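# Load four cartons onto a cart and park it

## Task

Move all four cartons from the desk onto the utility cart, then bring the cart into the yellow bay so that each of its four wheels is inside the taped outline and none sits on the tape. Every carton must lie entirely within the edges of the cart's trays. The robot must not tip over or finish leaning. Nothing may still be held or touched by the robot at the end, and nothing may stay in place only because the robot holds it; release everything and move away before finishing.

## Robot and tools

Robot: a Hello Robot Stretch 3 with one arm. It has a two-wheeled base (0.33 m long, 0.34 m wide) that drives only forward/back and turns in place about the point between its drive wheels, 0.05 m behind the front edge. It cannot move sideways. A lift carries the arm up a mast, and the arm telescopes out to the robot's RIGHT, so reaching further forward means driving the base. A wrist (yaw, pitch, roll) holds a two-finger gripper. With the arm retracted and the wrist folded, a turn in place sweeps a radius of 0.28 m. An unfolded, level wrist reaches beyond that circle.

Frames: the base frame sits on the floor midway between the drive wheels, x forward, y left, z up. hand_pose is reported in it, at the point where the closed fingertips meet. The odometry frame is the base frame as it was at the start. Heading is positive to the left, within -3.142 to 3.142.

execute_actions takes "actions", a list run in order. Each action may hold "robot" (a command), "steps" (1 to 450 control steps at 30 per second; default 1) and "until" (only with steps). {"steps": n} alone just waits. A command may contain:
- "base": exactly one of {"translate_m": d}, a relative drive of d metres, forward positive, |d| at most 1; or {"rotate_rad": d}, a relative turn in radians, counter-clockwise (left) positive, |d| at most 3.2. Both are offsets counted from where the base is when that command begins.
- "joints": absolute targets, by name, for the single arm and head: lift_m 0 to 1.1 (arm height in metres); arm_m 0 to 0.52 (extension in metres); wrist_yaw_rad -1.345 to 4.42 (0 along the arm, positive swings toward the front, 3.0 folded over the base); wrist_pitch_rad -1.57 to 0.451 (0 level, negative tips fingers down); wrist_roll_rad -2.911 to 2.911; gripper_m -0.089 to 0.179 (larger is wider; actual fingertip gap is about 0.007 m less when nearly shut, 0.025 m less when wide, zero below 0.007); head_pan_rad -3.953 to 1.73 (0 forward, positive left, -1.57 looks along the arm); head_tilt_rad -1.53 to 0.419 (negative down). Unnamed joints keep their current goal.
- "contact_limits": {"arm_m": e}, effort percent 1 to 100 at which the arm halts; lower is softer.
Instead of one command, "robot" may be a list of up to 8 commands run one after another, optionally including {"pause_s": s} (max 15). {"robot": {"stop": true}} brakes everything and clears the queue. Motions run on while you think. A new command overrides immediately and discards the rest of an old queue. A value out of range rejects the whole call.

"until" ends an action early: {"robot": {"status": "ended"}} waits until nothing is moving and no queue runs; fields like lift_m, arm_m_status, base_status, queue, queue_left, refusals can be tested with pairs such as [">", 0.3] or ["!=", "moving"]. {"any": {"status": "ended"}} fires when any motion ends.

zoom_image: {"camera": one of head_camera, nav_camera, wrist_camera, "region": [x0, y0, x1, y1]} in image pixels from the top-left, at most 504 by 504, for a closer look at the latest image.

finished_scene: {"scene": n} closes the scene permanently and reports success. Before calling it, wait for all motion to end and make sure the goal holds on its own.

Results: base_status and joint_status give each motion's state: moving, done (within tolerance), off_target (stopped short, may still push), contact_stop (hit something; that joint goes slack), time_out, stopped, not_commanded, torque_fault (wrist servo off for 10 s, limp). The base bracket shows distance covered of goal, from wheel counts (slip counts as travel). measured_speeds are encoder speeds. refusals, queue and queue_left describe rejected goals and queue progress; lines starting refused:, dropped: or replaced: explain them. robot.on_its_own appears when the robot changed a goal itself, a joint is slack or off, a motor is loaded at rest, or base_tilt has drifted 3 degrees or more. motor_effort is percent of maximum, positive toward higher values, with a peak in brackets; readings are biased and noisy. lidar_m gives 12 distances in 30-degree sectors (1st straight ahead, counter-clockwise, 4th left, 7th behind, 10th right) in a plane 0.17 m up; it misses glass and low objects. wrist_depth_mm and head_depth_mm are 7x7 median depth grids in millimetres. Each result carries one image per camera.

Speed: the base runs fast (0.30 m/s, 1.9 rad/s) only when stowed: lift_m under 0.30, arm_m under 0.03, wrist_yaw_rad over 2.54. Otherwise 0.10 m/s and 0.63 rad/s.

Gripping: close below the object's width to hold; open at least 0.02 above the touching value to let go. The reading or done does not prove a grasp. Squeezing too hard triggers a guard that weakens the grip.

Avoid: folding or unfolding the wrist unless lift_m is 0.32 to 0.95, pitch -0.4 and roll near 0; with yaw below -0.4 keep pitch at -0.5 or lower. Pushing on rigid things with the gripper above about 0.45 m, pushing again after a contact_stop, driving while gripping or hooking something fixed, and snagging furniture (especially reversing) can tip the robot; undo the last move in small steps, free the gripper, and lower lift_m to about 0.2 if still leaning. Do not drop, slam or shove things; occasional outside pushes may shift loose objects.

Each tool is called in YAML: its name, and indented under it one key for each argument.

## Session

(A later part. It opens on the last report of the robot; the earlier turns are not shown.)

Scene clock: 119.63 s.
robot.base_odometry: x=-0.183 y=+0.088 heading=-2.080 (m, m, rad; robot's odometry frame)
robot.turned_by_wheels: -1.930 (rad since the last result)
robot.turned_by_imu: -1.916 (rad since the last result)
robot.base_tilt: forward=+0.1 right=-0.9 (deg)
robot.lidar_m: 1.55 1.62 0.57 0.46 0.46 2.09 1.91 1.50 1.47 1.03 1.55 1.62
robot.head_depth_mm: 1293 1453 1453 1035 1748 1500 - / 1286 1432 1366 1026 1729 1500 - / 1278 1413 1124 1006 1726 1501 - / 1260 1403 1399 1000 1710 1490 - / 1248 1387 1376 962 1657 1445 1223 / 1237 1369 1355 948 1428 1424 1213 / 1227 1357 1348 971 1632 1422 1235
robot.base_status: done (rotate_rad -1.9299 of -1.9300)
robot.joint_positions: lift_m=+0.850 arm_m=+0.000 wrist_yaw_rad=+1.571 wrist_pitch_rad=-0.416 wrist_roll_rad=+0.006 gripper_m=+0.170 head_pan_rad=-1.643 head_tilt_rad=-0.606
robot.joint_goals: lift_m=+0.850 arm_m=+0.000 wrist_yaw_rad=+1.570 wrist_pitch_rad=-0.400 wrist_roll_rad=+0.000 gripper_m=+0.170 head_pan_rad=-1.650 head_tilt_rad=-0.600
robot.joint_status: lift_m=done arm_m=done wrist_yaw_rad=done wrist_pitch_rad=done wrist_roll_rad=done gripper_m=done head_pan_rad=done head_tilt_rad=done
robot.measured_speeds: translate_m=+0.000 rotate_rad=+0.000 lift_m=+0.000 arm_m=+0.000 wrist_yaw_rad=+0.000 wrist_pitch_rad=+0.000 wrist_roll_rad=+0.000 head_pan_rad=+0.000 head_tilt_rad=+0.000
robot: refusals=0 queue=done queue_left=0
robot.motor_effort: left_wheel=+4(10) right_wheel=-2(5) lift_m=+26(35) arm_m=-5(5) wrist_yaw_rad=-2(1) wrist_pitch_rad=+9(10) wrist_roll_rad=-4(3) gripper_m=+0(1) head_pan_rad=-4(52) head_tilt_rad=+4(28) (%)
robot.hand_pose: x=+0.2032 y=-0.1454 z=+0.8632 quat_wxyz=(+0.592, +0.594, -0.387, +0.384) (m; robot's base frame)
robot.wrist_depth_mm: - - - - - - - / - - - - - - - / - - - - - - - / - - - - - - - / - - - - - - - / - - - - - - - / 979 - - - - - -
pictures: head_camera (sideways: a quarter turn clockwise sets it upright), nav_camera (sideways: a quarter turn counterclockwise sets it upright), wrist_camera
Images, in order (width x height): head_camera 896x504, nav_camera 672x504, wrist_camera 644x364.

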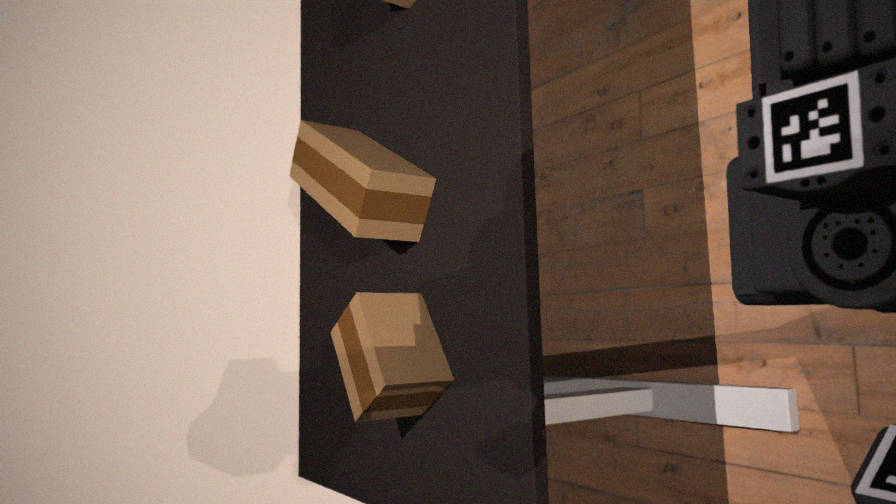

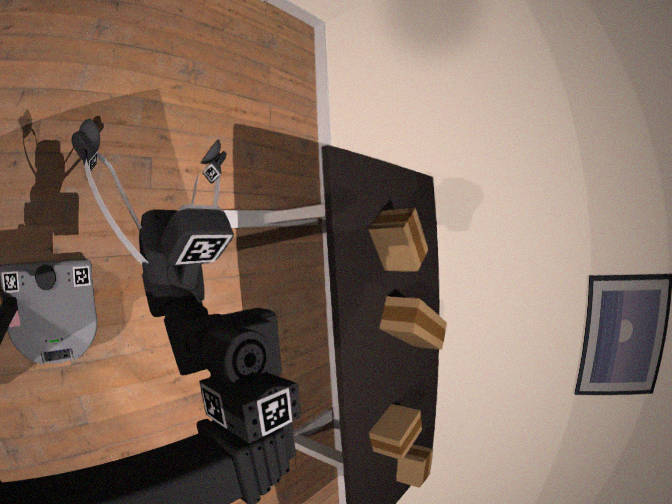

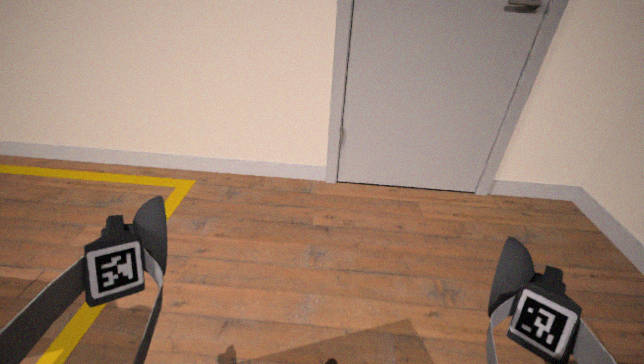

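execute_actions:
  actions:
    - {"robot":[{"base":{"rotate_rad":-0.71},"joints":{"lift_m":0.94,"wrist_pitch_rad":-0.6,"gripper_m":0.179}},{"base":{"translate_m":0.37},"joints":{"wrist_yaw_rad":-1.0,"arm_m":0.2}},{"base":{"rotate_rad":0.71},"joints":{"arm_m":0.45,"head_pan_rad":-1.85,"head_tilt_rad":-0.7}}],"steps":450,"until":{"robot":{"status":"ended"}}}

Scene clock: 170.73 s.
robot.base_odometry: x=-0.531 y=-0.040 heading=-2.080 (m, m, rad; robot's odometry frame)
robot.turned_by_wheels: +0.000 (rad since the last result)
robot.turned_by_imu: +0.000 (rad since the last result)
robot.base_tilt: forward=+0.1 right=-0.9 (deg)
robot.lidar_m: 1.27 1.34 1.82 0.79 0.79 2.44 2.21 1.54 1.30 0.78 1.29 1.33
robot.head_depth_mm: 1218 1387 1116 947 - - 1183 / 1173 1329 1044 - - 1379 1192 / 1138 1280 - - 766 1379 1195 / 1104 1218 - 793 740 1367 1187 / 1067 - 1102 826 712 1320 1156 / 1032 - 1039 872 709 1327 1168 / 1022 1133 1193 1400 1559 1345 1161
robot.base_status: done (rotate_rad +0.7099 of +0.7100)
robot.joint_positions: lift_m=+0.940 arm_m=+0.450 wrist_yaw_rad=-0.997 wrist_pitch_rad=-0.612 wrist_roll_rad=+0.004 gripper_m=+0.179 head_pan_rad=-1.843 head_tilt_rad=-0.692
robot.joint_goals: lift_m=+0.940 arm_m=+0.450 wrist_yaw_rad=-1.000 wrist_pitch_rad=-0.600 wrist_roll_rad=+0.000 gripper_m=+0.179 head_pan_rad=-1.850 head_tilt_rad=-0.700
robot.joint_status: lift_m=done arm_m=done wrist_yaw_rad=done wrist_pitch_rad=done wrist_roll_rad=done gripper_m=done head_pan_rad=done head_tilt_rad=done
robot.measured_speeds: translate_m=+0.000 rotate_rad=+0.000 lift_m=+0.000 arm_m=+0.000 wrist_yaw_rad=+0.000 wrist_pitch_rad=+0.000 wrist_roll_rad=+0.000 head_pan_rad=+0.000 head_tilt_rad=+0.000
robot: refusals=0 queue=done queue_left=0
robot.motor_effort: left_wheel=-2(9) right_wheel=+2(6) lift_m=+33(32) arm_m=+5(5) wrist_yaw_rad=-2(4) wrist_pitch_rad=+6(9) wrist_roll_rad=-3(3) gripper_m=+0(49) head_pan_rad=-4(27) head_tilt_rad=-5(19) (%)
robot.hand_pose: x=-0.1861 y=-0.7008 z=+0.9117 quat_wxyz=(+0.489, -0.136, -0.695, -0.510) (m; robot's base frame)
robot.wrist_depth_mm: 460 556 696 877 962 865 - / 479 578 692 640 471 655 694 / 512 549 547 544 398 539 596 / 451 452 456 471 405 466 496 / 391 406 398 258 271 415 417 / 349 336 347 226 236 365 367 / 304 308 308 201 205 318 324
pictures: head_camera (sideways: a quarter turn clockwise sets it upright), nav_camera (sideways: a quarter turn counterclockwise sets it upright), wrist_camera
Images, in order (width x height): head_camera 896x504, nav_camera 672x504, wrist_camera 644x364.

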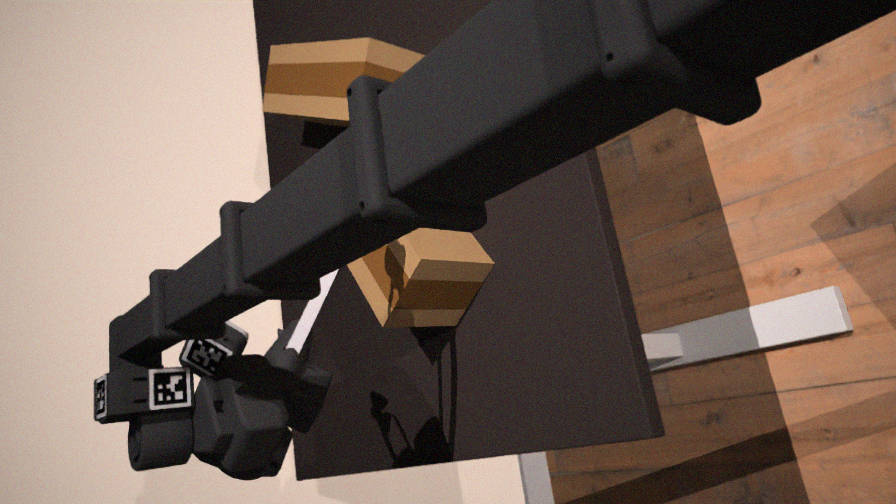

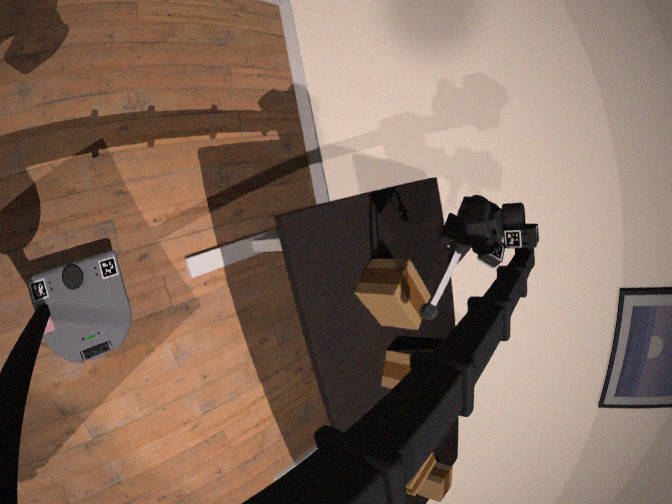

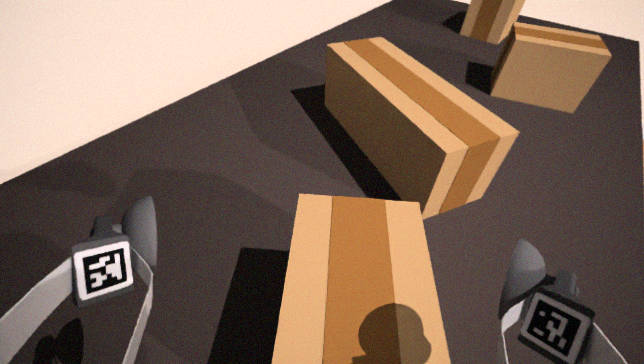

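execute_actions:
  actions:
    - {"robot":[{"joints":{"arm_m":0.43}},{"joints":{"lift_m":0.83}}],"steps":450,"until":{"robot":{"status":"ended"}}}

Scene clock: 176.30 s.
robot.base_odometry: x=-0.531 y=-0.040 heading=-2.080 (m, m, rad; robot's odometry frame)
robot.turned_by_wheels: +0.000 (rad since the last result)
robot.turned_by_imu: +0.000 (rad since the last result)
robot.base_tilt: forward=+0.2 right=-0.9 (deg)
robot.lidar_m: 1.27 1.34 1.81 0.79 0.79 2.43 2.21 1.54 1.31 0.78 1.30 1.32
robot.head_depth_mm: 1213 1376 1116 901 1537 1397 - / 1177 1338 992 899 796 - - / 1139 1296 1177 877 - - 1190 / 1104 1245 1211 - 730 1372 1188 / 1077 1210 - 831 713 1323 1156 / 1046 1165 - 843 708 1324 1168 / 1014 1139 1231 1409 1554 1340 1168
robot.base_status: done (rotate_rad +0.7099 of +0.7100)
robot.joint_positions: lift_m=+0.830 arm_m=+0.430 wrist_yaw_rad=-1.005 wrist_pitch_rad=-0.612 wrist_roll_rad=+0.003 gripper_m=+0.179 head_pan_rad=-1.843 head_tilt_rad=-0.692
robot.joint_goals: lift_m=+0.830 arm_m=+0.430 wrist_yaw_rad=-1.000 wrist_pitch_rad=-0.600 wrist_roll_rad=+0.000 gripper_m=+0.179 head_pan_rad=-1.850 head_tilt_rad=-0.700
robot.joint_status: lift_m=done arm_m=done wrist_yaw_rad=done wrist_pitch_rad=done wrist_roll_rad=done gripper_m=done head_pan_rad=done head_tilt_rad=done
robot.measured_speeds: translate_m=+0.000 rotate_rad=+0.000 lift_m=+0.000 arm_m=+0.000 wrist_yaw_rad=+0.000 wrist_pitch_rad=+0.000 wrist_roll_rad=+0.000 head_pan_rad=+0.000 head_tilt_rad=+0.000
robot: refusals=0 queue=done queue_left=0
robot.motor_effort: left_wheel=-2(3) right_wheel=+2(2) lift_m=+26(34) arm_m=-3(6) wrist_yaw_rad=+6(7) wrist_pitch_rad=+6(6) wrist_roll_rad=-2(3) gripper_m=+0(1) head_pan_rad=-4(4) head_tilt_rad=-5(5) (%)
robot.hand_pose: x=-0.1869 y=-0.6800 z=+0.8020 quat_wxyz=(+0.487, -0.139, -0.694, -0.512) (m; robot's base frame)
robot.wrist_depth_mm: 476 552 611 509 335 315 559 / 444 448 465 221 309 325 506 / 356 362 357 175 179 366 401 / 303 304 289 146 150 323 328 / 259 273 128 126 128 276 281 / 233 225 113 112 111 112 245 / 203 205 154 133 128 203 220
pictures: head_camera (sideways: a quarter turn clockwise sets it upright), nav_camera (sideways: a quarter turn counterclockwise sets it upright), wrist_camera
Images, in order (width x height): head_camera 896x504, nav_camera 672x504, wrist_camera 644x364.

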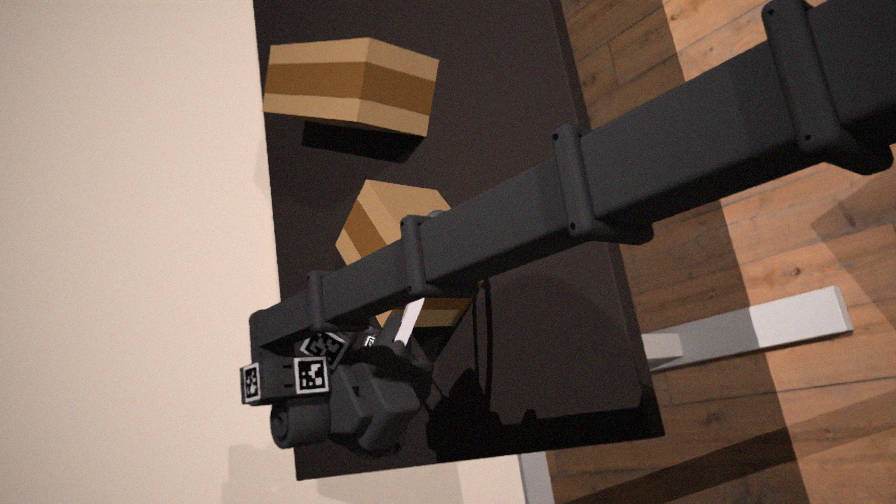

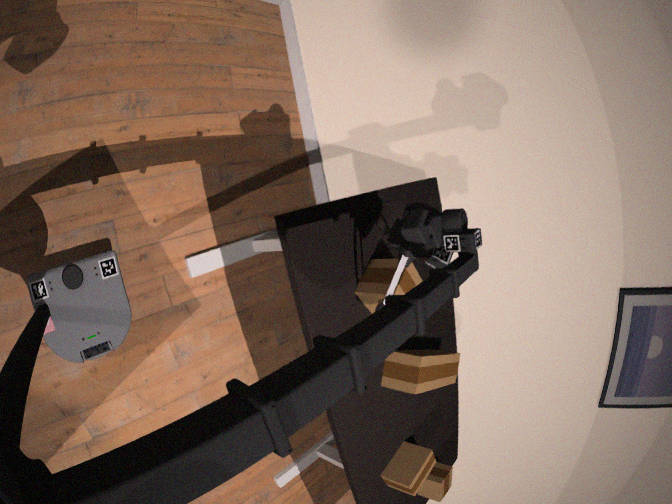

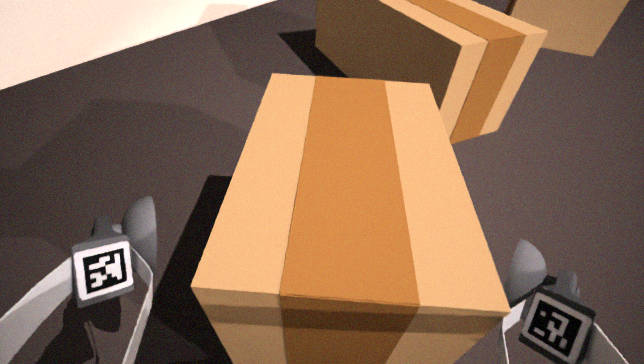

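execute_actions:
  actions:
    - {"robot":[{"joints":{"arm_m":0.418}},{"joints":{"gripper_m":0.03}},{"joints":{"lift_m":0.90}}],"steps":450,"until":{"robot":{"status":"ended"}}}

Scene clock: 182.13 s.
robot.base_odometry: x=-0.531 y=-0.040 heading=-2.080 (m, m, rad; robot's odometry frame)
robot.turned_by_wheels: +0.000 (rad since the last result)
robot.turned_by_imu: +0.000 (rad since the last result)
robot.base_tilt: forward=+0.2 right=-0.8 (deg)
robot.lidar_m: 1.27 1.34 1.82 0.79 0.79 2.44 2.21 1.55 1.30 0.78 1.30 1.33
robot.head_depth_mm: 1217 1381 1114 901 805 - - / 1172 1331 993 911 - - 1152 / 1140 1285 1229 - - 1373 1191 / 1107 1240 - 808 735 1362 1181 / 1081 1169 887 800 715 1320 1154 / 1050 1124 - 872 709 1319 1170 / 1017 1120 1224 1398 1558 1349 1167
robot.base_status: done (rotate_rad +0.7099 of +0.7100)
robot.joint_positions: lift_m=+0.900 arm_m=+0.418 wrist_yaw_rad=-0.999 wrist_pitch_rad=-0.637 wrist_roll_rad=+0.003 gripper_m=+0.038 head_pan_rad=-1.843 head_tilt_rad=-0.692
robot.joint_goals: lift_m=+0.900 arm_m=+0.418 wrist_yaw_rad=-1.000 wrist_pitch_rad=-0.600 wrist_roll_rad=+0.000 gripper_m=+0.037 head_pan_rad=-1.850 head_tilt_rad=-0.700
robot.joint_status: lift_m=done arm_m=done wrist_yaw_rad=done wrist_pitch_rad=done wrist_roll_rad=done gripper_m=done head_pan_rad=done head_tilt_rad=done
robot.measured_speeds: translate_m=+0.000 rotate_rad=+0.000 lift_m=+0.000 arm_m=+0.000 wrist_yaw_rad=+0.000 wrist_pitch_rad=+0.000 wrist_roll_rad=+0.000 head_pan_rad=+0.000 head_tilt_rad=+0.000
robot: refusals=0 queue=done queue_left=0
robot.on_its_own: gripper_m is held at +0.037, not at your +0.030, by its stall guard, which is still easing
robot.motor_effort: left_wheel=-1(5) right_wheel=+2(3) lift_m=+36(36) arm_m=-4(4) wrist_yaw_rad=-1(6) wrist_pitch_rad=+19(19) wrist_roll_rad=-2(2) gripper_m=-15(96) head_pan_rad=-4(5) head_tilt_rad=-5(5) (%)
robot.hand_pose: x=-0.1826 y=-0.6667 z=+0.8666 quat_wxyz=(+0.482, -0.128, -0.696, -0.516) (m; robot's base frame)
robot.wrist_depth_mm: 485 578 693 510 490 610 564 / 519 551 563 518 365 558 607 / 451 449 464 470 378 476 508 / 379 391 375 196 266 410 416 / 331 338 129 127 131 354 358 / 294 290 133 131 130 309 313 / 266 265 142 139 138 270 277
pictures: head_camera (sideways: a quarter turn clockwise sets it upright), nav_camera (sideways: a quarter turn counterclockwise sets it upright), wrist_camera
Images, in order (width x height): head_camera 896x504, nav_camera 672x504, wrist_camera 644x364.

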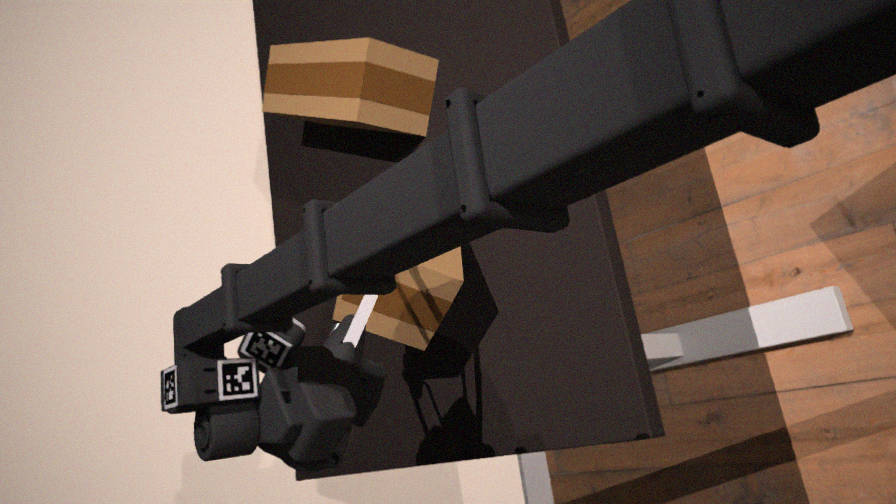

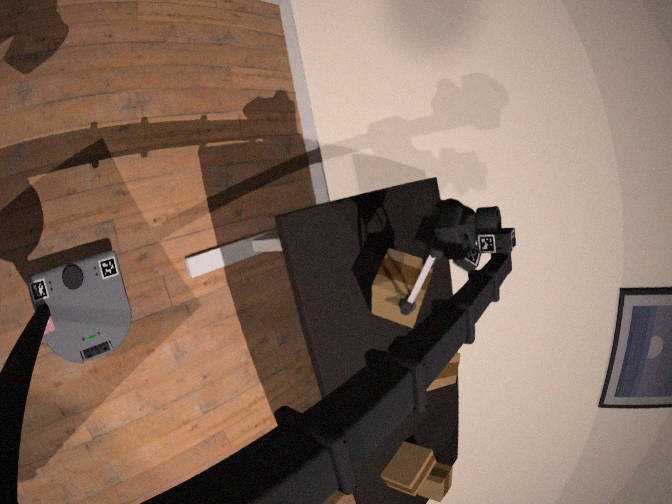

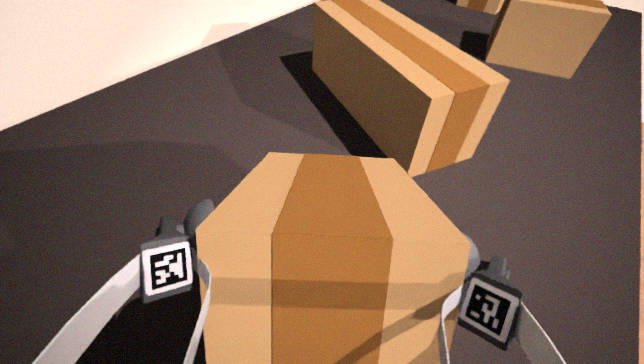

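execute_actions:
  actions:
    - {"robot":[{"joints":{"lift_m":0.832}},{"joints":{"gripper_m":0.179}},{"joints":{"lift_m":1.0,"wrist_pitch_rad":-1.0}},{"joints":{"arm_m":0.485},"base":{"translate_m":-0.1}}],"steps":450,"until":{"robot":{"status":"ended"}}}

Scene clock: 191.30 s.
robot.base_odometry: x=-0.482 y=+0.048 heading=-2.080 (m, m, rad; robot's odometry frame)
robot.turned_by_wheels: +0.000 (rad since the last result)
robot.turned_by_imu: -0.001 (rad since the last result)
robot.base_tilt: forward=+0.2 right=-0.9 (deg)
robot.lidar_m: 1.37 1.44 1.95 0.76 0.75 2.35 2.11 1.46 1.31 0.77 1.29 1.43
robot.head_depth_mm: 1214 1352 - - - 1408 1202 / 1173 1277 - 847 798 1390 1195 / 1137 - - 872 770 1378 1192 / 1085 - 1168 847 740 1370 1187 / 1043 1231 1143 778 715 1359 1174 / - - 1092 817 707 1295 1158 / 995 1159 1117 863 703 1292 1166
robot.base_status: done (translate_m -0.1000 of -0.1000)
robot.joint_positions: lift_m=+1.000 arm_m=+0.485 wrist_yaw_rad=-0.999 wrist_pitch_rad=-1.005 wrist_roll_rad=+0.002 gripper_m=+0.179 head_pan_rad=-1.843 head_tilt_rad=-0.692
robot.joint_goals: lift_m=+1.000 arm_m=+0.485 wrist_yaw_rad=-1.000 wrist_pitch_rad=-1.000 wrist_roll_rad=+0.000 gripper_m=+0.179 head_pan_rad=-1.850 head_tilt_rad=-0.700
robot.joint_status: lift_m=done arm_m=done wrist_yaw_rad=done wrist_pitch_rad=done wrist_roll_rad=done gripper_m=done head_pan_rad=done head_tilt_rad=done
robot.measured_speeds: translate_m=+0.000 rotate_rad=+0.000 lift_m=+0.000 arm_m=+0.000 wrist_yaw_rad=+0.000 wrist_pitch_rad=+0.000 wrist_roll_rad=+0.000 head_pan_rad=+0.000 head_tilt_rad=+0.000
robot: refusals=0 queue=done queue_left=0
robot.motor_effort: left_wheel=-2(9) right_wheel=+2(5) lift_m=+33(38) arm_m=+5(5) wrist_yaw_rad=-1(1) wrist_pitch_rad=+2(21) wrist_roll_rad=-1(2) gripper_m=+0(85) head_pan_rad=-4(4) head_tilt_rad=-5(5) (%)
robot.hand_pose: x=-0.1199 y=-0.6927 z=+0.9093 quat_wxyz=(+0.380, +0.002, -0.707, -0.596) (m; robot's base frame)
robot.wrist_depth_mm: 477 477 478 474 327 335 490 / 448 447 446 443 319 307 460 / 410 414 413 410 376 407 414 / 377 389 383 258 378 384 386 / 358 363 357 239 352 360 362 / 339 334 339 224 330 337 345 / 318 317 308 212 312 318 955
pictures: head_camera (sideways: a quarter turn clockwise sets it upright), nav_camera (sideways: a quarter turn counterclockwise sets it upright), wrist_camera
Images, in order (width x height): head_camera 896x504, nav_camera 672x504, wrist_camera 644x364.

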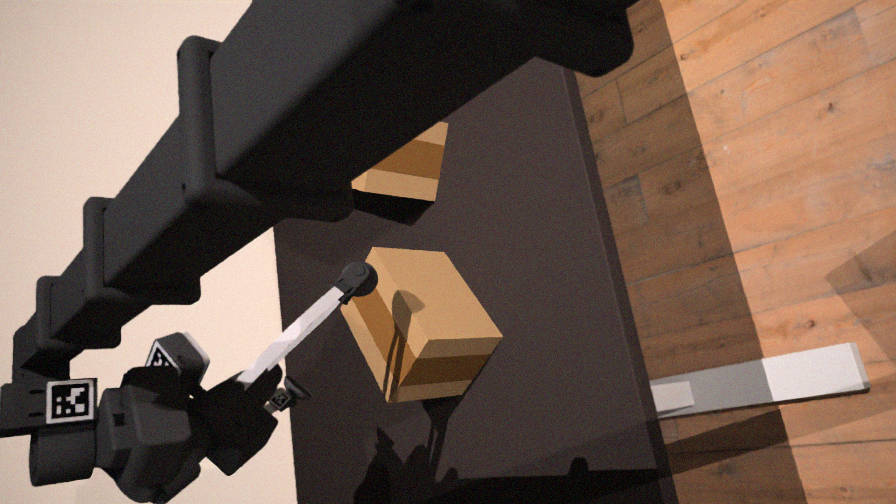

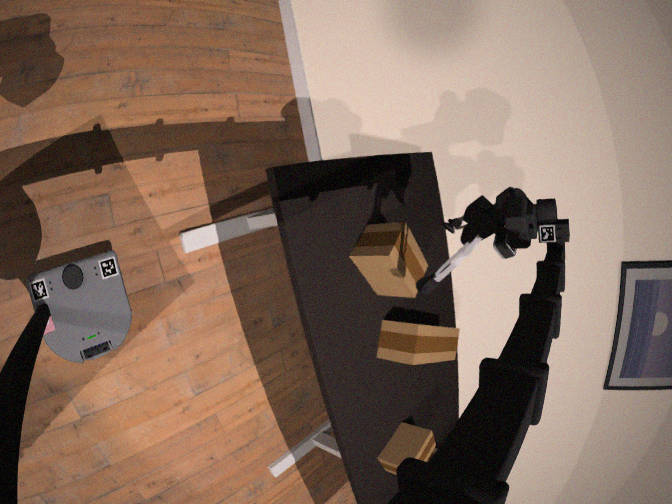

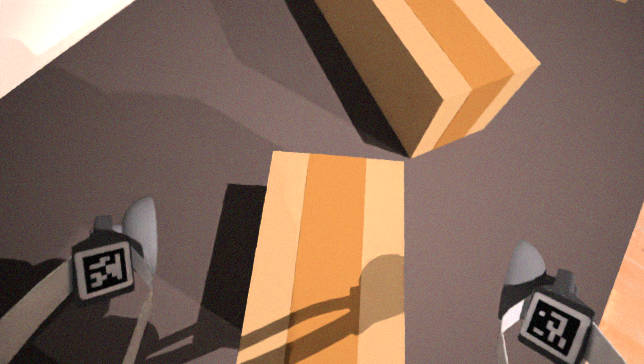

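execute_actions:
  actions:
    - {"robot":{"joints":{"lift_m":0.88,"head_pan_rad":-1.6}},"steps":450,"until":{"robot":{"status":"ended"}}}

Scene clock: 195.50 s.
robot.base_odometry: x=-0.482 y=+0.048 heading=-2.080 (m, m, rad; robot's odometry frame)
robot.turned_by_wheels: +0.000 (rad since the last result)
robot.turned_by_imu: +0.000 (rad since the last result)
robot.base_tilt: forward=+0.1 right=-0.9 (deg)
robot.lidar_m: 1.36 1.44 1.95 0.76 0.75 2.35 2.11 1.46 1.30 0.77 1.29 1.43
robot.head_depth_mm: 1073 1216 1198 816 - - 1226 / 1070 1205 1305 - 708 1384 1199 / 1063 1160 1079 790 723 1385 1184 / 1059 1147 - 809 719 1375 1182 / 1051 1177 1140 880 712 1335 1152 / 1047 1178 1290 931 709 1351 1167 / 1043 1168 1336 1547 1593 1343 1171
robot.base_status: done (translate_m -0.1000 of -0.1000)
robot.joint_positions: lift_m=+0.880 arm_m=+0.485 wrist_yaw_rad=-0.999 wrist_pitch_rad=-1.005 wrist_roll_rad=+0.002 gripper_m=+0.179 head_pan_rad=-1.607 head_tilt_rad=-0.692
robot.joint_goals: lift_m=+0.880 arm_m=+0.485 wrist_yaw_rad=-1.000 wrist_pitch_rad=-1.000 wrist_roll_rad=+0.000 gripper_m=+0.179 head_pan_rad=-1.600 head_tilt_rad=-0.700
robot.joint_status: lift_m=done arm_m=done wrist_yaw_rad=done wrist_pitch_rad=done wrist_roll_rad=done gripper_m=done head_pan_rad=done head_tilt_rad=done
robot.measured_speeds: translate_m=+0.000 rotate_rad=+0.000 lift_m=+0.000 arm_m=+0.000 wrist_yaw_rad=+0.000 wrist_pitch_rad=+0.000 wrist_roll_rad=+0.000 head_pan_rad=+0.000 head_tilt_rad=+0.000
robot: refusals=0 queue=done queue_left=0
robot.motor_effort: left_wheel=-2(2) right_wheel=+2(2) lift_m=+26(34) arm_m=+5(5) wrist_yaw_rad=-1(1) wrist_pitch_rad=+3(3) wrist_roll_rad=-1(1) gripper_m=+0(0) head_pan_rad=+5(29) head_tilt_rad=-5(5) (%)
robot.hand_pose: x=-0.1199 y=-0.6927 z=+0.7896 quat_wxyz=(+0.380, +0.002, -0.707, -0.596) (m; robot's base frame)
robot.wrist_depth_mm: 321 318 320 316 281 226 315 / 292 297 151 145 147 284 294 / 272 271 138 135 136 270 274 / 253 253 126 125 126 254 257 / 237 241 118 117 118 236 237 / 225 219 111 110 111 113 221 / 209 207 105 104 105 156 212
pictures: head_camera (sideways: a quarter turn clockwise sets it upright), nav_camera (sideways: a quarter turn counterclockwise sets it upright), wrist_camera
Images, in order (width x height): head_camera 896x504, nav_camera 672x504, wrist_camera 644x364.

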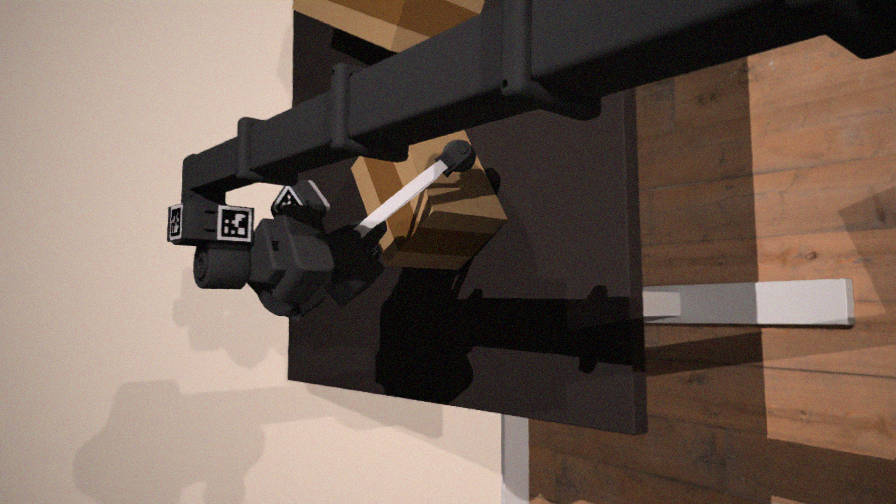

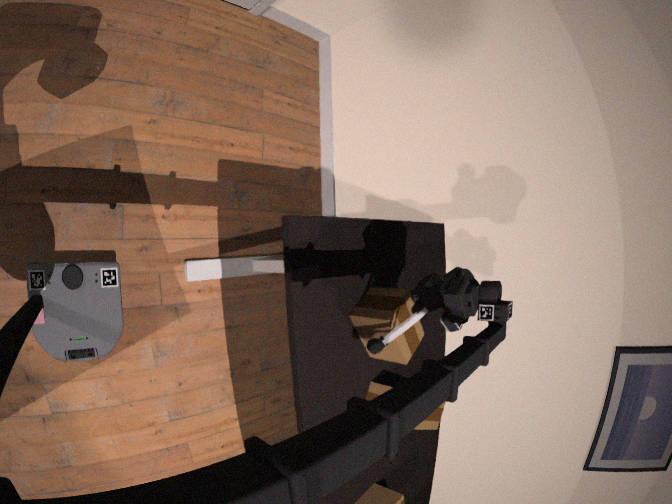

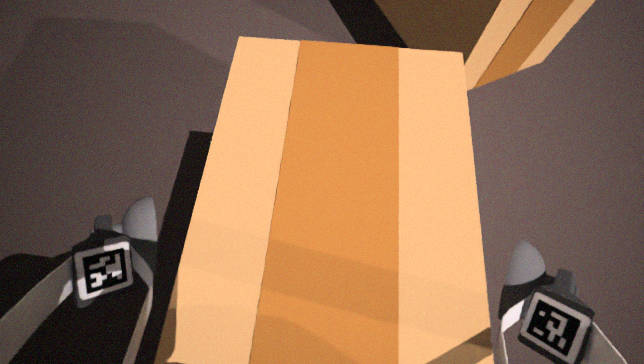

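execute_actions:
  actions:
    - {"robot":[{"joints":{"gripper_m":0.05}},{"joints":{"lift_m":0.95}}],"steps":450,"until":{"robot":{"status":"ended"}}}

Scene clock: 199.93 s.
robot.base_odometry: x=-0.482 y=+0.048 heading=-2.080 (m, m, rad; robot's odometry frame)
robot.turned_by_wheels: +0.000 (rad since the last result)
robot.turned_by_imu: +0.000 (rad since the last result)
robot.base_tilt: forward=+0.1 right=-0.9 (deg)
robot.lidar_m: 1.37 1.44 1.95 0.76 0.75 2.35 2.11 1.46 1.31 0.77 1.30 1.43
robot.head_depth_mm: 1073 1188 - - 716 1394 1205 / 1069 - 1088 874 729 1383 1196 / 1044 1197 1178 802 722 1370 1191 / 1048 - 752 752 717 1368 1179 / 1048 1165 1148 875 713 1327 1155 / 1048 1177 1287 931 709 1352 1173 / 1043 1174 1327 1557 1593 1338 1161
robot.base_status: done (translate_m -0.1000 of -0.1000)
robot.joint_positions: lift_m=+0.950 arm_m=+0.485 wrist_yaw_rad=-1.001 wrist_pitch_rad=-1.018 wrist_roll_rad=+0.002 gripper_m=+0.055 head_pan_rad=-1.607 head_tilt_rad=-0.693
robot.joint_goals: lift_m=+0.950 arm_m=+0.485 wrist_yaw_rad=-1.000 wrist_pitch_rad=-1.000 wrist_roll_rad=+0.000 gripper_m=+0.053 head_pan_rad=-1.600 head_tilt_rad=-0.700
robot.joint_status: lift_m=done arm_m=done wrist_yaw_rad=done wrist_pitch_rad=done wrist_roll_rad=done gripper_m=done head_pan_rad=done head_tilt_rad=done
robot.measured_speeds: translate_m=+0.000 rotate_rad=+0.002 lift_m=+0.000 arm_m=+0.000 wrist_yaw_rad=+0.000 wrist_pitch_rad=+0.000 wrist_roll_rad=+0.000 head_pan_rad=+0.000 head_tilt_rad=+0.000
robot: refusals=0 queue=done queue_left=0
robot.motor_effort: left_wheel=+1(8) right_wheel=+0(6) lift_m=+35(39) arm_m=+2(4) wrist_yaw_rad=+0(2) wrist_pitch_rad=+10(10) wrist_roll_rad=-2(5) gripper_m=-26(96) head_pan_rad=+4(5) head_tilt_rad=-4(5) (%)
robot.hand_pose: x=-0.1174 y=-0.6911 z=+0.8577 quat_wxyz=(+0.375, +0.006, -0.707, -0.599) (m; robot's base frame)
robot.wrist_depth_mm: 406 408 405 397 290 251 404 / 372 376 373 375 320 314 377 / 344 350 342 200 344 348 352 / 326 322 177 166 177 326 325 / 306 308 142 143 148 306 306 / 290 285 123 125 128 291 289 / 272 271 110 111 113 265 272
pictures: head_camera (sideways: a quarter turn clockwise sets it upright), nav_camera (sideways: a quarter turn counterclockwise sets it upright), wrist_camera
Images, in order (width x height): head_camera 896x504, nav_camera 672x504, wrist_camera 644x364.

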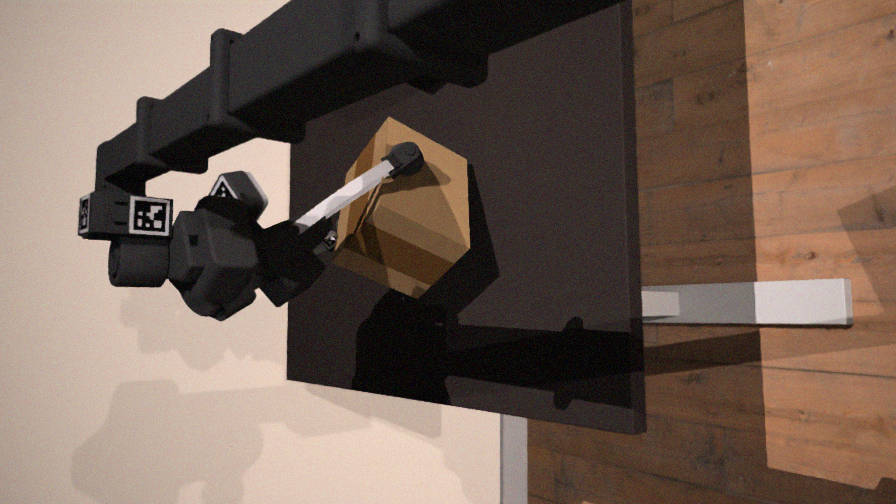

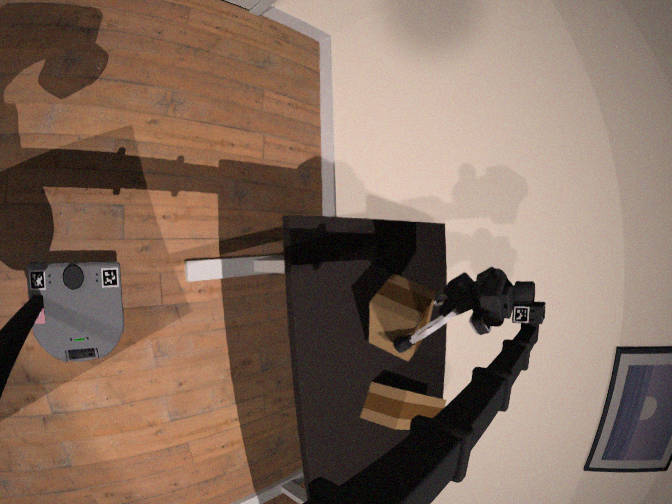

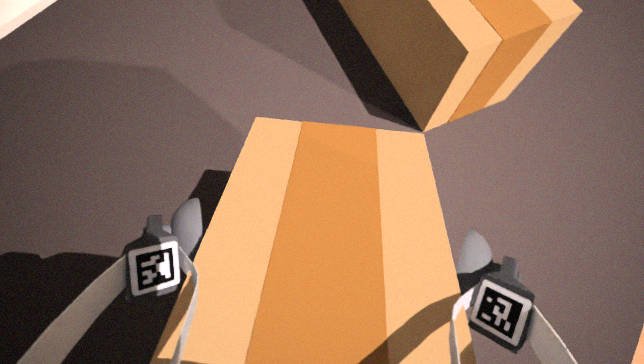

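execute_actions:
  actions:
    - {"robot":[{"joints":{"lift_m":0.885}},{"joints":{"gripper_m":0.179}},{"joints":{"lift_m":0.915}},{"joints":{"gripper_m":0.135}}],"steps":450,"until":{"robot":{"status":"ended"}}}

zoom_image:
  camera: "head_camera"
  region: [250, 80, 550, 320]

Scene clock: 206.63 s.
robot.base_odometry: x=-0.482 y=+0.048 heading=-2.079 (m, m, rad; robot's odometry frame)
robot.turned_by_wheels: +0.001 (rad since the last result)
robot.turned_by_imu: +0.002 (rad since the last result)
robot.base_tilt: forward=+0.2 right=-1.0 (deg)
robot.lidar_m: 1.37 1.44 1.97 0.75 0.75 2.34 2.11 1.46 1.30 0.77 1.30 1.43
robot.head_depth_mm: 1078 1214 1204 - - - 1225 / 1062 1199 - - 710 1395 1194 / 1068 1156 1127 792 725 1382 1188 / 1059 1146 - 804 719 1373 1179 / 1056 1181 1121 881 713 1332 1173 / 1047 1180 1297 937 710 1353 1171 / 1044 1170 1332 1564 1599 1346 1161
robot.base_status: done (translate_m -0.1000 of -0.1000)
robot.joint_positions: lift_m=+0.890 arm_m=+0.485 wrist_yaw_rad=-1.002 wrist_pitch_rad=-1.002 wrist_roll_rad=-0.001 gripper_m=+0.073 head_pan_rad=-1.607 head_tilt_rad=-0.693
robot.joint_goals: lift_m=+0.890 arm_m=+0.485 wrist_yaw_rad=-1.000 wrist_pitch_rad=-1.000 wrist_roll_rad=+0.000 gripper_m=+0.072 head_pan_rad=-1.600 head_tilt_rad=-0.700
robot.joint_status: lift_m=contact_stop arm_m=done wrist_yaw_rad=done wrist_pitch_rad=done wrist_roll_rad=done gripper_m=done head_pan_rad=done head_tilt_rad=done
robot.measured_speeds: translate_m=+0.000 rotate_rad=+0.001 lift_m=+0.005 arm_m=+0.000 wrist_yaw_rad=-0.020 wrist_pitch_rad=+0.096 wrist_roll_rad=+0.000 head_pan_rad=+0.000 head_tilt_rad=+0.000
robot: refusals=0 queue=dropped queue_left=0
robot.on_its_own: gripper_m is held at +0.072, not at your +0.050, by its stall guard, which is still easing; lift_m is slack since a contact_stop, until your next command for it (your +0.885 is given up)
robot.motor_effort: left_wheel=+12(15) right_wheel=-16(16) lift_m=+17(33) arm_m=+2(2) wrist_yaw_rad=+3(2) wrist_pitch_rad=-2(10) wrist_roll_rad=+0(2) gripper_m=-22(26) head_pan_rad=+4(4) head_tilt_rad=-4(4) (%)
robot.hand_pose: x=-0.1207 y=-0.6931 z=+0.8001 quat_wxyz=(+0.381, +0.001, -0.707, -0.596) (m; robot's base frame)
robot.wrist_depth_mm: 343 339 338 341 295 227 337 / 312 311 304 163 163 301 308 / 287 287 156 150 151 288 289 / 268 268 142 140 141 269 268 / 251 256 131 130 132 251 250 / 236 231 123 123 123 233 237 / 223 222 116 115 116 218 222
pictures: head_camera (sideways: a quarter turn clockwise sets it upright), nav_camera (sideways: a quarter turn counterclockwise sets it upright), wrist_camera
dropped: robot: command 0 of its queue: lift_m: contact_stop
Images, in order (width x height): head_camera 896x504, nav_camera 672x504, wrist_camera 644x364.

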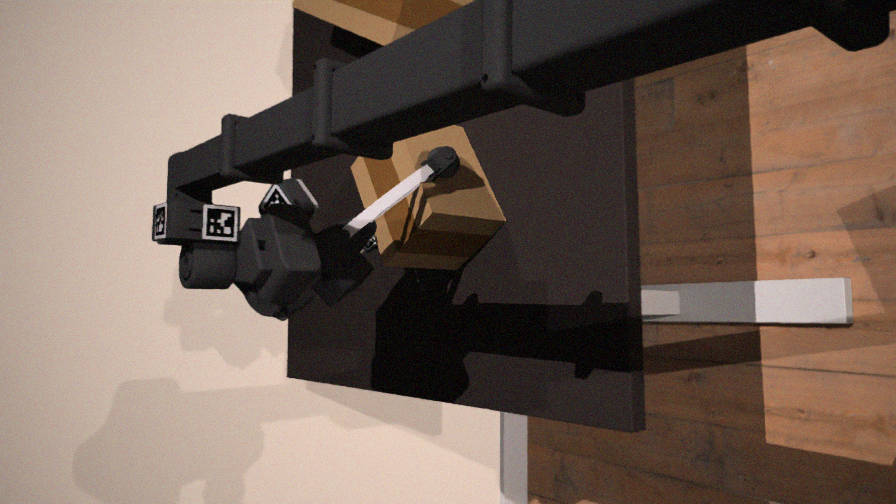

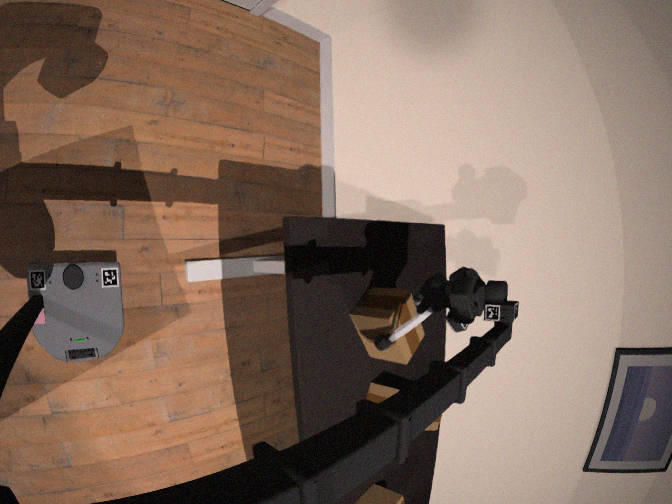

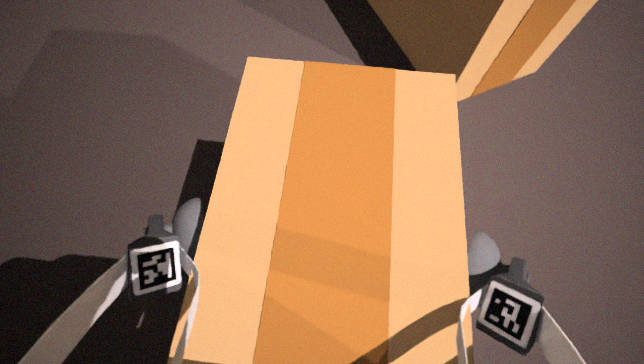

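Region (250, 80, 550, 320) of head_camera's 896x504 image, scaled by 1.680, with more detail than that image has; it fills the top 403 rows of this view, and the rest is white.

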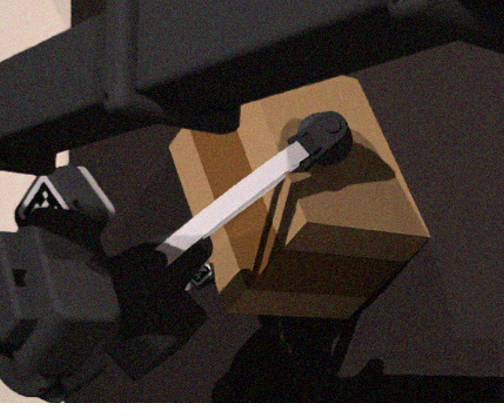

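execute_actions:
  actions:
    - {"robot":[{"joints":{"gripper_m":0.179}},{"joints":{"lift_m":0.915,"arm_m":0.493},"base":{"translate_m":-0.013}},{"joints":{"gripper_m":0.07}}],"steps":450,"until":{"robot":{"status":"ended"}}}

zoom_image:
  camera: "head_camera"
  region: [250, 80, 550, 320]

Scene clock: 213.57 s.
robot.base_odometry: x=-0.476 y=+0.059 heading=-2.080 (m, m, rad; robot's odometry frame)
robot.turned_by_wheels: -0.001 (rad since the last result)
robot.turned_by_imu: -0.001 (rad since the last result)
robot.base_tilt: forward=+0.1 right=-0.9 (deg)
robot.lidar_m: 1.38 1.46 1.97 0.75 0.75 2.34 2.10 1.45 1.30 0.78 1.30 1.45
robot.head_depth_mm: 1081 1212 1260 - - 1364 1202 / 1067 1183 - 847 726 1392 1195 / 1063 1220 1164 808 725 1371 1190 / 1056 - 1039 788 719 1372 1186 / 1052 1180 1122 881 712 1327 1149 / 1047 1174 1295 901 707 1353 1172 / 1042 1168 1341 1558 1592 1344 1164
robot.base_status: done (translate_m -0.0130 of -0.0130)
robot.joint_positions: lift_m=+0.915 arm_m=+0.493 wrist_yaw_rad=-1.002 wrist_pitch_rad=-1.015 wrist_roll_rad=-0.001 gripper_m=+0.071 head_pan_rad=-1.607 head_tilt_rad=-0.693
robot.joint_goals: lift_m=+0.915 arm_m=+0.493 wrist_yaw_rad=-1.000 wrist_pitch_rad=-1.000 wrist_roll_rad=+0.000 gripper_m=+0.070 head_pan_rad=-1.600 head_tilt_rad=-0.700
robot.joint_status: lift_m=done arm_m=done wrist_yaw_rad=done wrist_pitch_rad=done wrist_roll_rad=done gripper_m=done head_pan_rad=done head_tilt_rad=done
robot.measured_speeds: translate_m=+0.000 rotate_rad=+0.000 lift_m=+0.000 arm_m=+0.000 wrist_yaw_rad=+0.000 wrist_pitch_rad=+0.000 wrist_roll_rad=+0.000 head_pan_rad=+0.000 head_tilt_rad=+0.000
robot: refusals=0 queue=done queue_left=0
robot.motor_effort: left_wheel=+0(15) right_wheel=+1(20) lift_m=+33(34) arm_m=+5(7) wrist_yaw_rad=+2(3) wrist_pitch_rad=+8(8) wrist_roll_rad=+0(0) gripper_m=-16(93) head_pan_rad=+4(5) head_tilt_rad=-4(4) (%)
robot.hand_pose: x=-0.1182 y=-0.6992 z=+0.8232 quat_wxyz=(+0.377, +0.005, -0.707, -0.599) (m; robot's base frame)
robot.wrist_depth_mm: 359 365 363 362 279 214 351 / 330 332 334 336 311 274 337 / 310 308 301 172 175 309 311 / 287 290 166 161 162 290 289 / 272 269 151 151 152 272 271 / 254 251 142 142 143 256 255 / 246 241 134 134 135 241 239
pictures: head_camera (sideways: a quarter turn clockwise sets it upright), nav_camera (sideways: a quarter turn counterclockwise sets it upright), wrist_camera
Images, in order (width x height): head_camera 896x504, nav_camera 672x504, wrist_camera 644x364.

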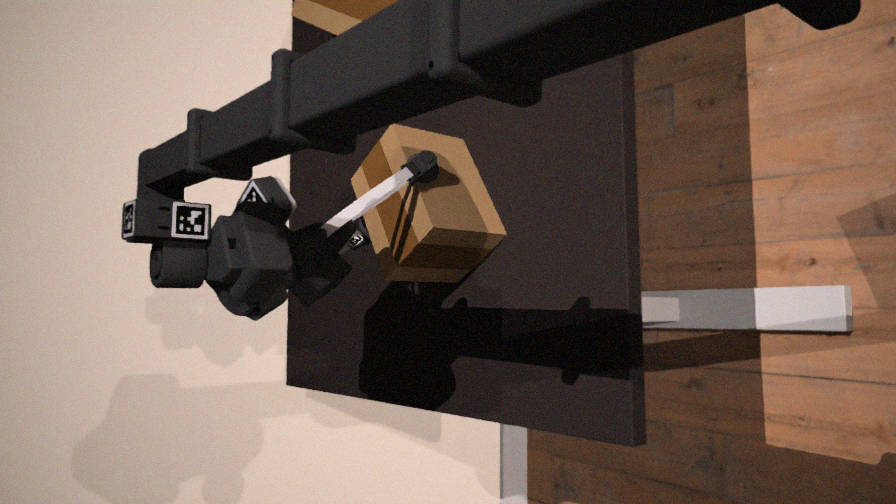

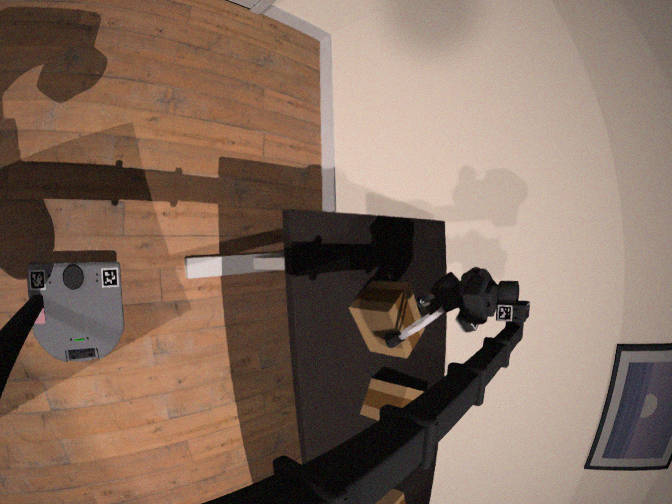

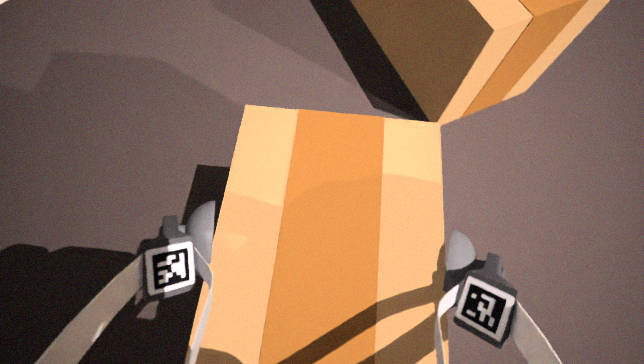

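Region (250, 80, 550, 320) of head_camera's 896x504 image, scaled by 1.680, with more detail than that image has; it fills the top 403 rows of this view, and the rest is white.

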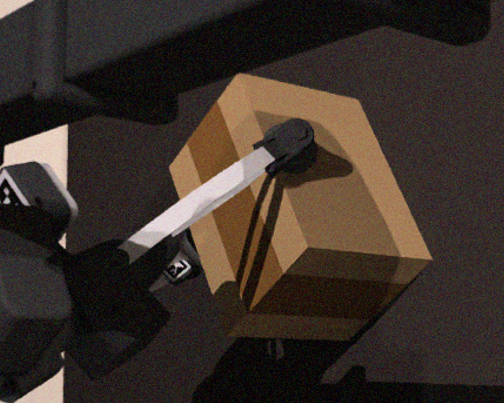

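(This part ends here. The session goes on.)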